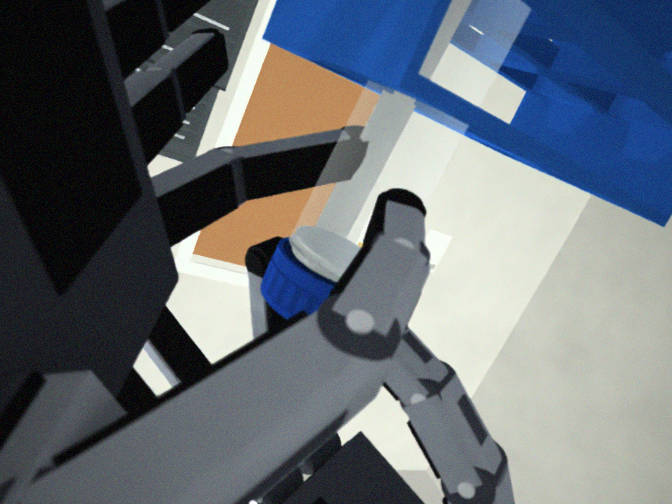

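Scene clock: 309.80 s.
left_arm: end_effector_position=(+0.5308, +0.0815, +0.1222) hand_measured=(+1.000, +1.000, +1.000, +0.238, -0.598, -0.570) hand_load_n=(+0.0, +0.0, +0.0, +9.0, +2.5, +0.0) hand_stopped_by=(target, target, target, force, target, target) hand_force_limit=0.60 hand_speed=-0.85 end_effector_quat_wxyz=(+0.004, +0.295, -0.741, +0.603) end_effector_velocity=(-0.000, +0.000, -0.001) end_effector_angular_velocity=(+0.003, +0.003, -0.012) | right_arm: end_effector_position=(+0.5245, +0.0656, +0.0878) hand_measured=(+1.000, +1.000, +1.000, +0.188, -0.596, -0.570) hand_load_n=(+0.0, +0.0, +0.0, +6.0, +7.0, -2.0) hand_stopped_by=(target, target, target, force, target, target) hand_force_limit=0.70 hand_speed=-0.85 end_effector_quat_wxyz=(+0.573, -0.315, +0.756, -0.026) end_effector_velocity=(-0.000, +0.000, +0.001) end_effector_angular_velocity=(-0.000, -0.001, +0.001)
Joint positions: left_arm=[ 0.938 -1.08   1.579 -0.183  2.076 -3.371] | right_arm=[-0.907 -0.885  1.501 -0.255  1.823 -1.917]
Joint velocities: left_arm=[ 0.004  0.006 -0.01   0.011  0.015  0.006] | right_arm=[ 0.001 -0.001 -0.     0.    -0.    -0.   ]
Motor temperatures (°C, as the motors report them): left_arm=[30 29 31 41 36 37] | right_arm=[31 32 32 39 35 41]
Wrist force (N, on the end effector, along its own x y z axes, offset not removed): left_arm=[0.4 -6.5 -1.4] | right_arm=[2.3 2.1 -6.8]
Wrist torque (N m, same axes, about the end effector's origin, offset not removed): left_arm=[0.22 -0.74 0.22] | right_arm=[0.50 -0.04 -0.09]
Hand target (left_arm): +0.531, +0.081, +0.122; -0.005, -0.295, +0.741, -0.603
Hand target (right_arm): +0.525, +0.066, +0.088; +0.573, -0.315, +0.756, -0.026
Off the commanded pose (left_arm): 0.000 m, 0 deg.
Off the commanded pose (right_arm): 0.000 m, 0 deg.
move: done

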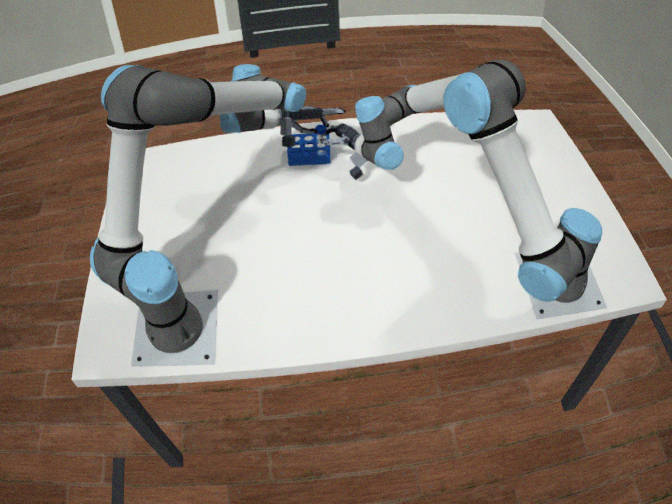

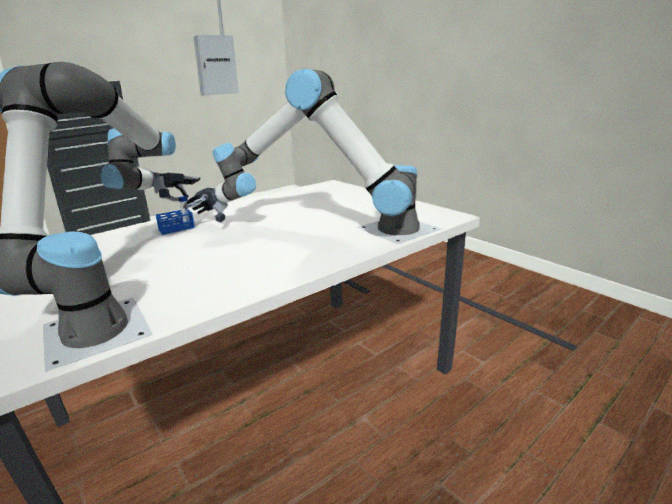

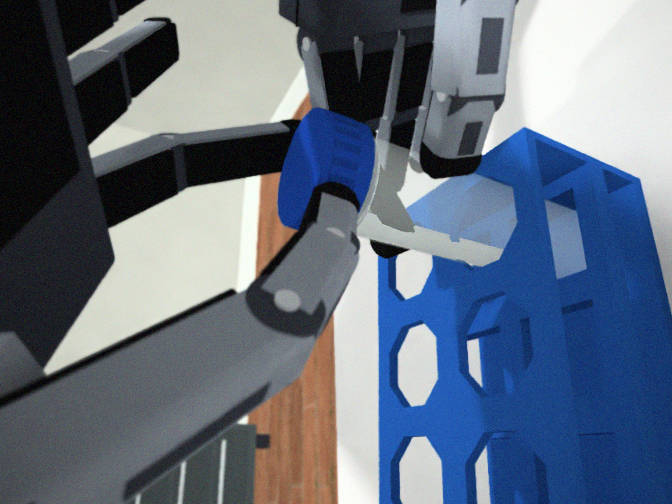

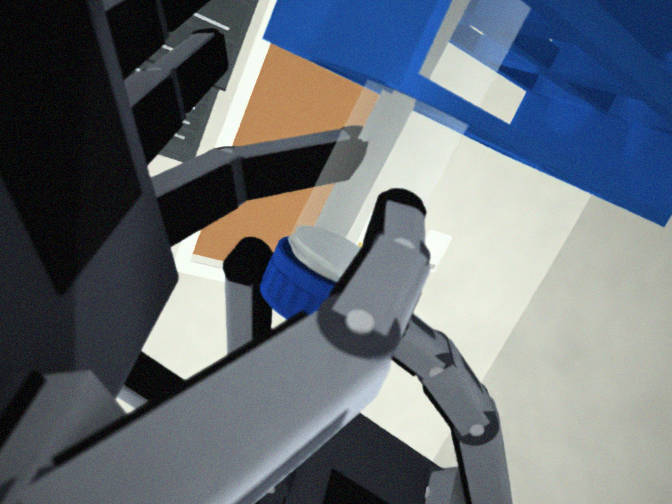

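Scene clock: 311.67 s.
left_arm: end_effector_position=(+0.5376, +0.0821, +0.1221) hand_measured=(+1.000, +1.000, +1.000, +0.238, -0.598, -0.570) hand_load_n=(+0.0, +0.0, +0.0, +8.5, +2.5, -1.0) hand_stopped_by=(target, target, target, force, target, target) hand_force_limit=0.60 hand_speed=-0.85 end_effector_quat_wxyz=(+0.158, +0.093, -0.792, +0.583) end_effector_velocity=(+0.001, +0.001, +0.001) end_effector_angular_velocity=(+0.009, -0.000, -0.012) | right_arm: end_effector_position=(+0.5245, +0.0656, +0.0878) hand_measured=(+1.000, +1.000, +1.000, +0.188, -0.596, -0.570) hand_load_n=(+0.0, +0.0, +0.0, +6.5, +7.0, -2.0) hand_stopped_by=(target, target, target, force, target, target) hand_force_limit=0.70 hand_speed=-0.85 end_effector_quat_wxyz=(+0.573, -0.315, +0.756, -0.026) end_effector_velocity=(+0.001, -0.001, -0.000) end_effector_angular_velocity=(-0.001, +0.001, -0.002)
Joint positions: left_arm=[ 1.081 -0.755  1.065  0.338  2.676 -2.93 ] | right_arm=[-0.907 -0.885  1.501 -0.255  1.823 -1.917]
Joint velocities: left_arm=[ 0.002  0.016 -0.031  0.049  0.006  0.033] | right_arm=[-0.002  0.     0.     0.     0.    -0.001]
Motor temperatures (°C, as the motors report them): left_arm=[30 29 31 41 36 37] | right_arm=[31 32 32 39 35 41]
Wrist force (N, on the end effector, along its own x y z axes, offset not removed): left_arm=[2.1 -7.6 -7.0] | right_arm=[2.4 0.0 -6.1]
Wrist torque (N m, same axes, about the end effector's origin, offset not removed): left_arm=[0.21 -0.48 0.27] | right_arm=[0.26 0.12 -0.09]
Hand target (left_arm): +0.538, +0.082, +0.122; -0.159, -0.093, +0.792, -0.582
Hand target (right_arm): +0.525, +0.066, +0.088; +0.573, -0.315, +0.756, -0.026
Off the commanded pose (left_arm): 0.000 m, 0 deg.
Off the commanded pose (right_arm): 0.000 m, 0 deg.
move: done

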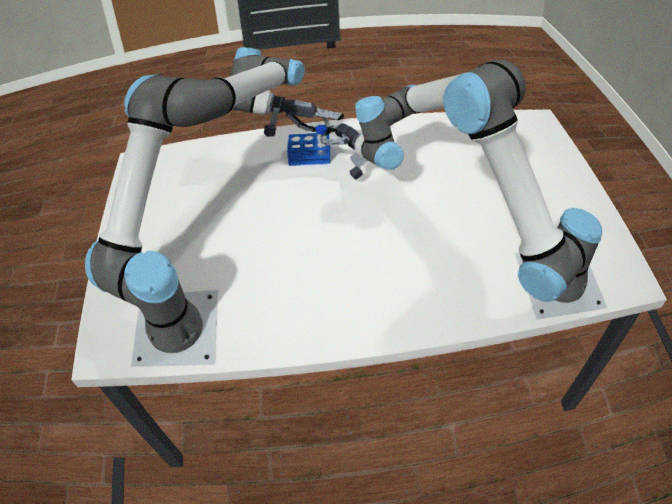

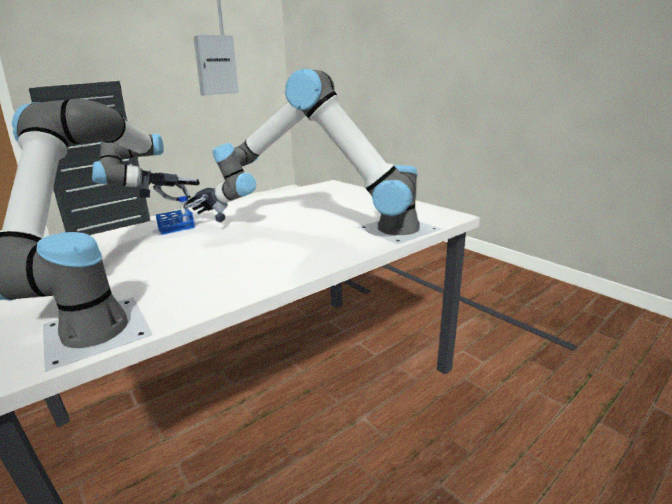

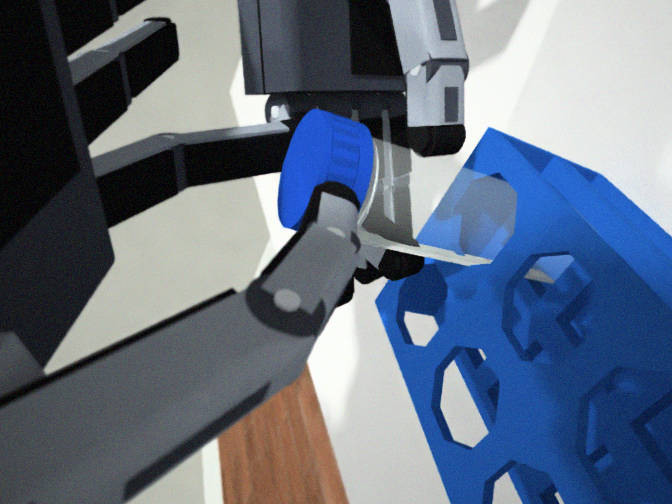

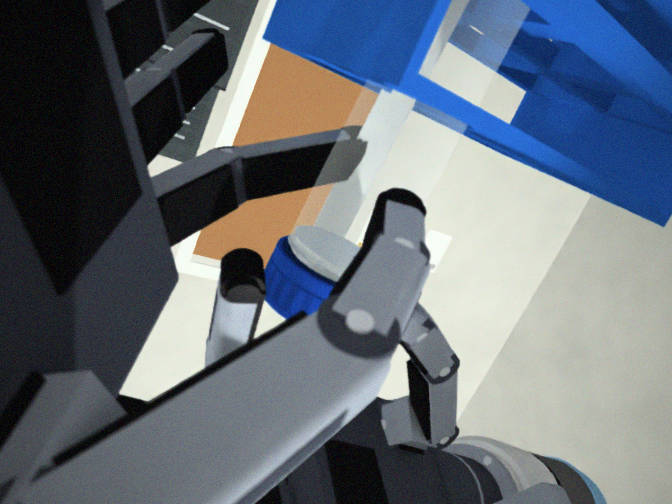

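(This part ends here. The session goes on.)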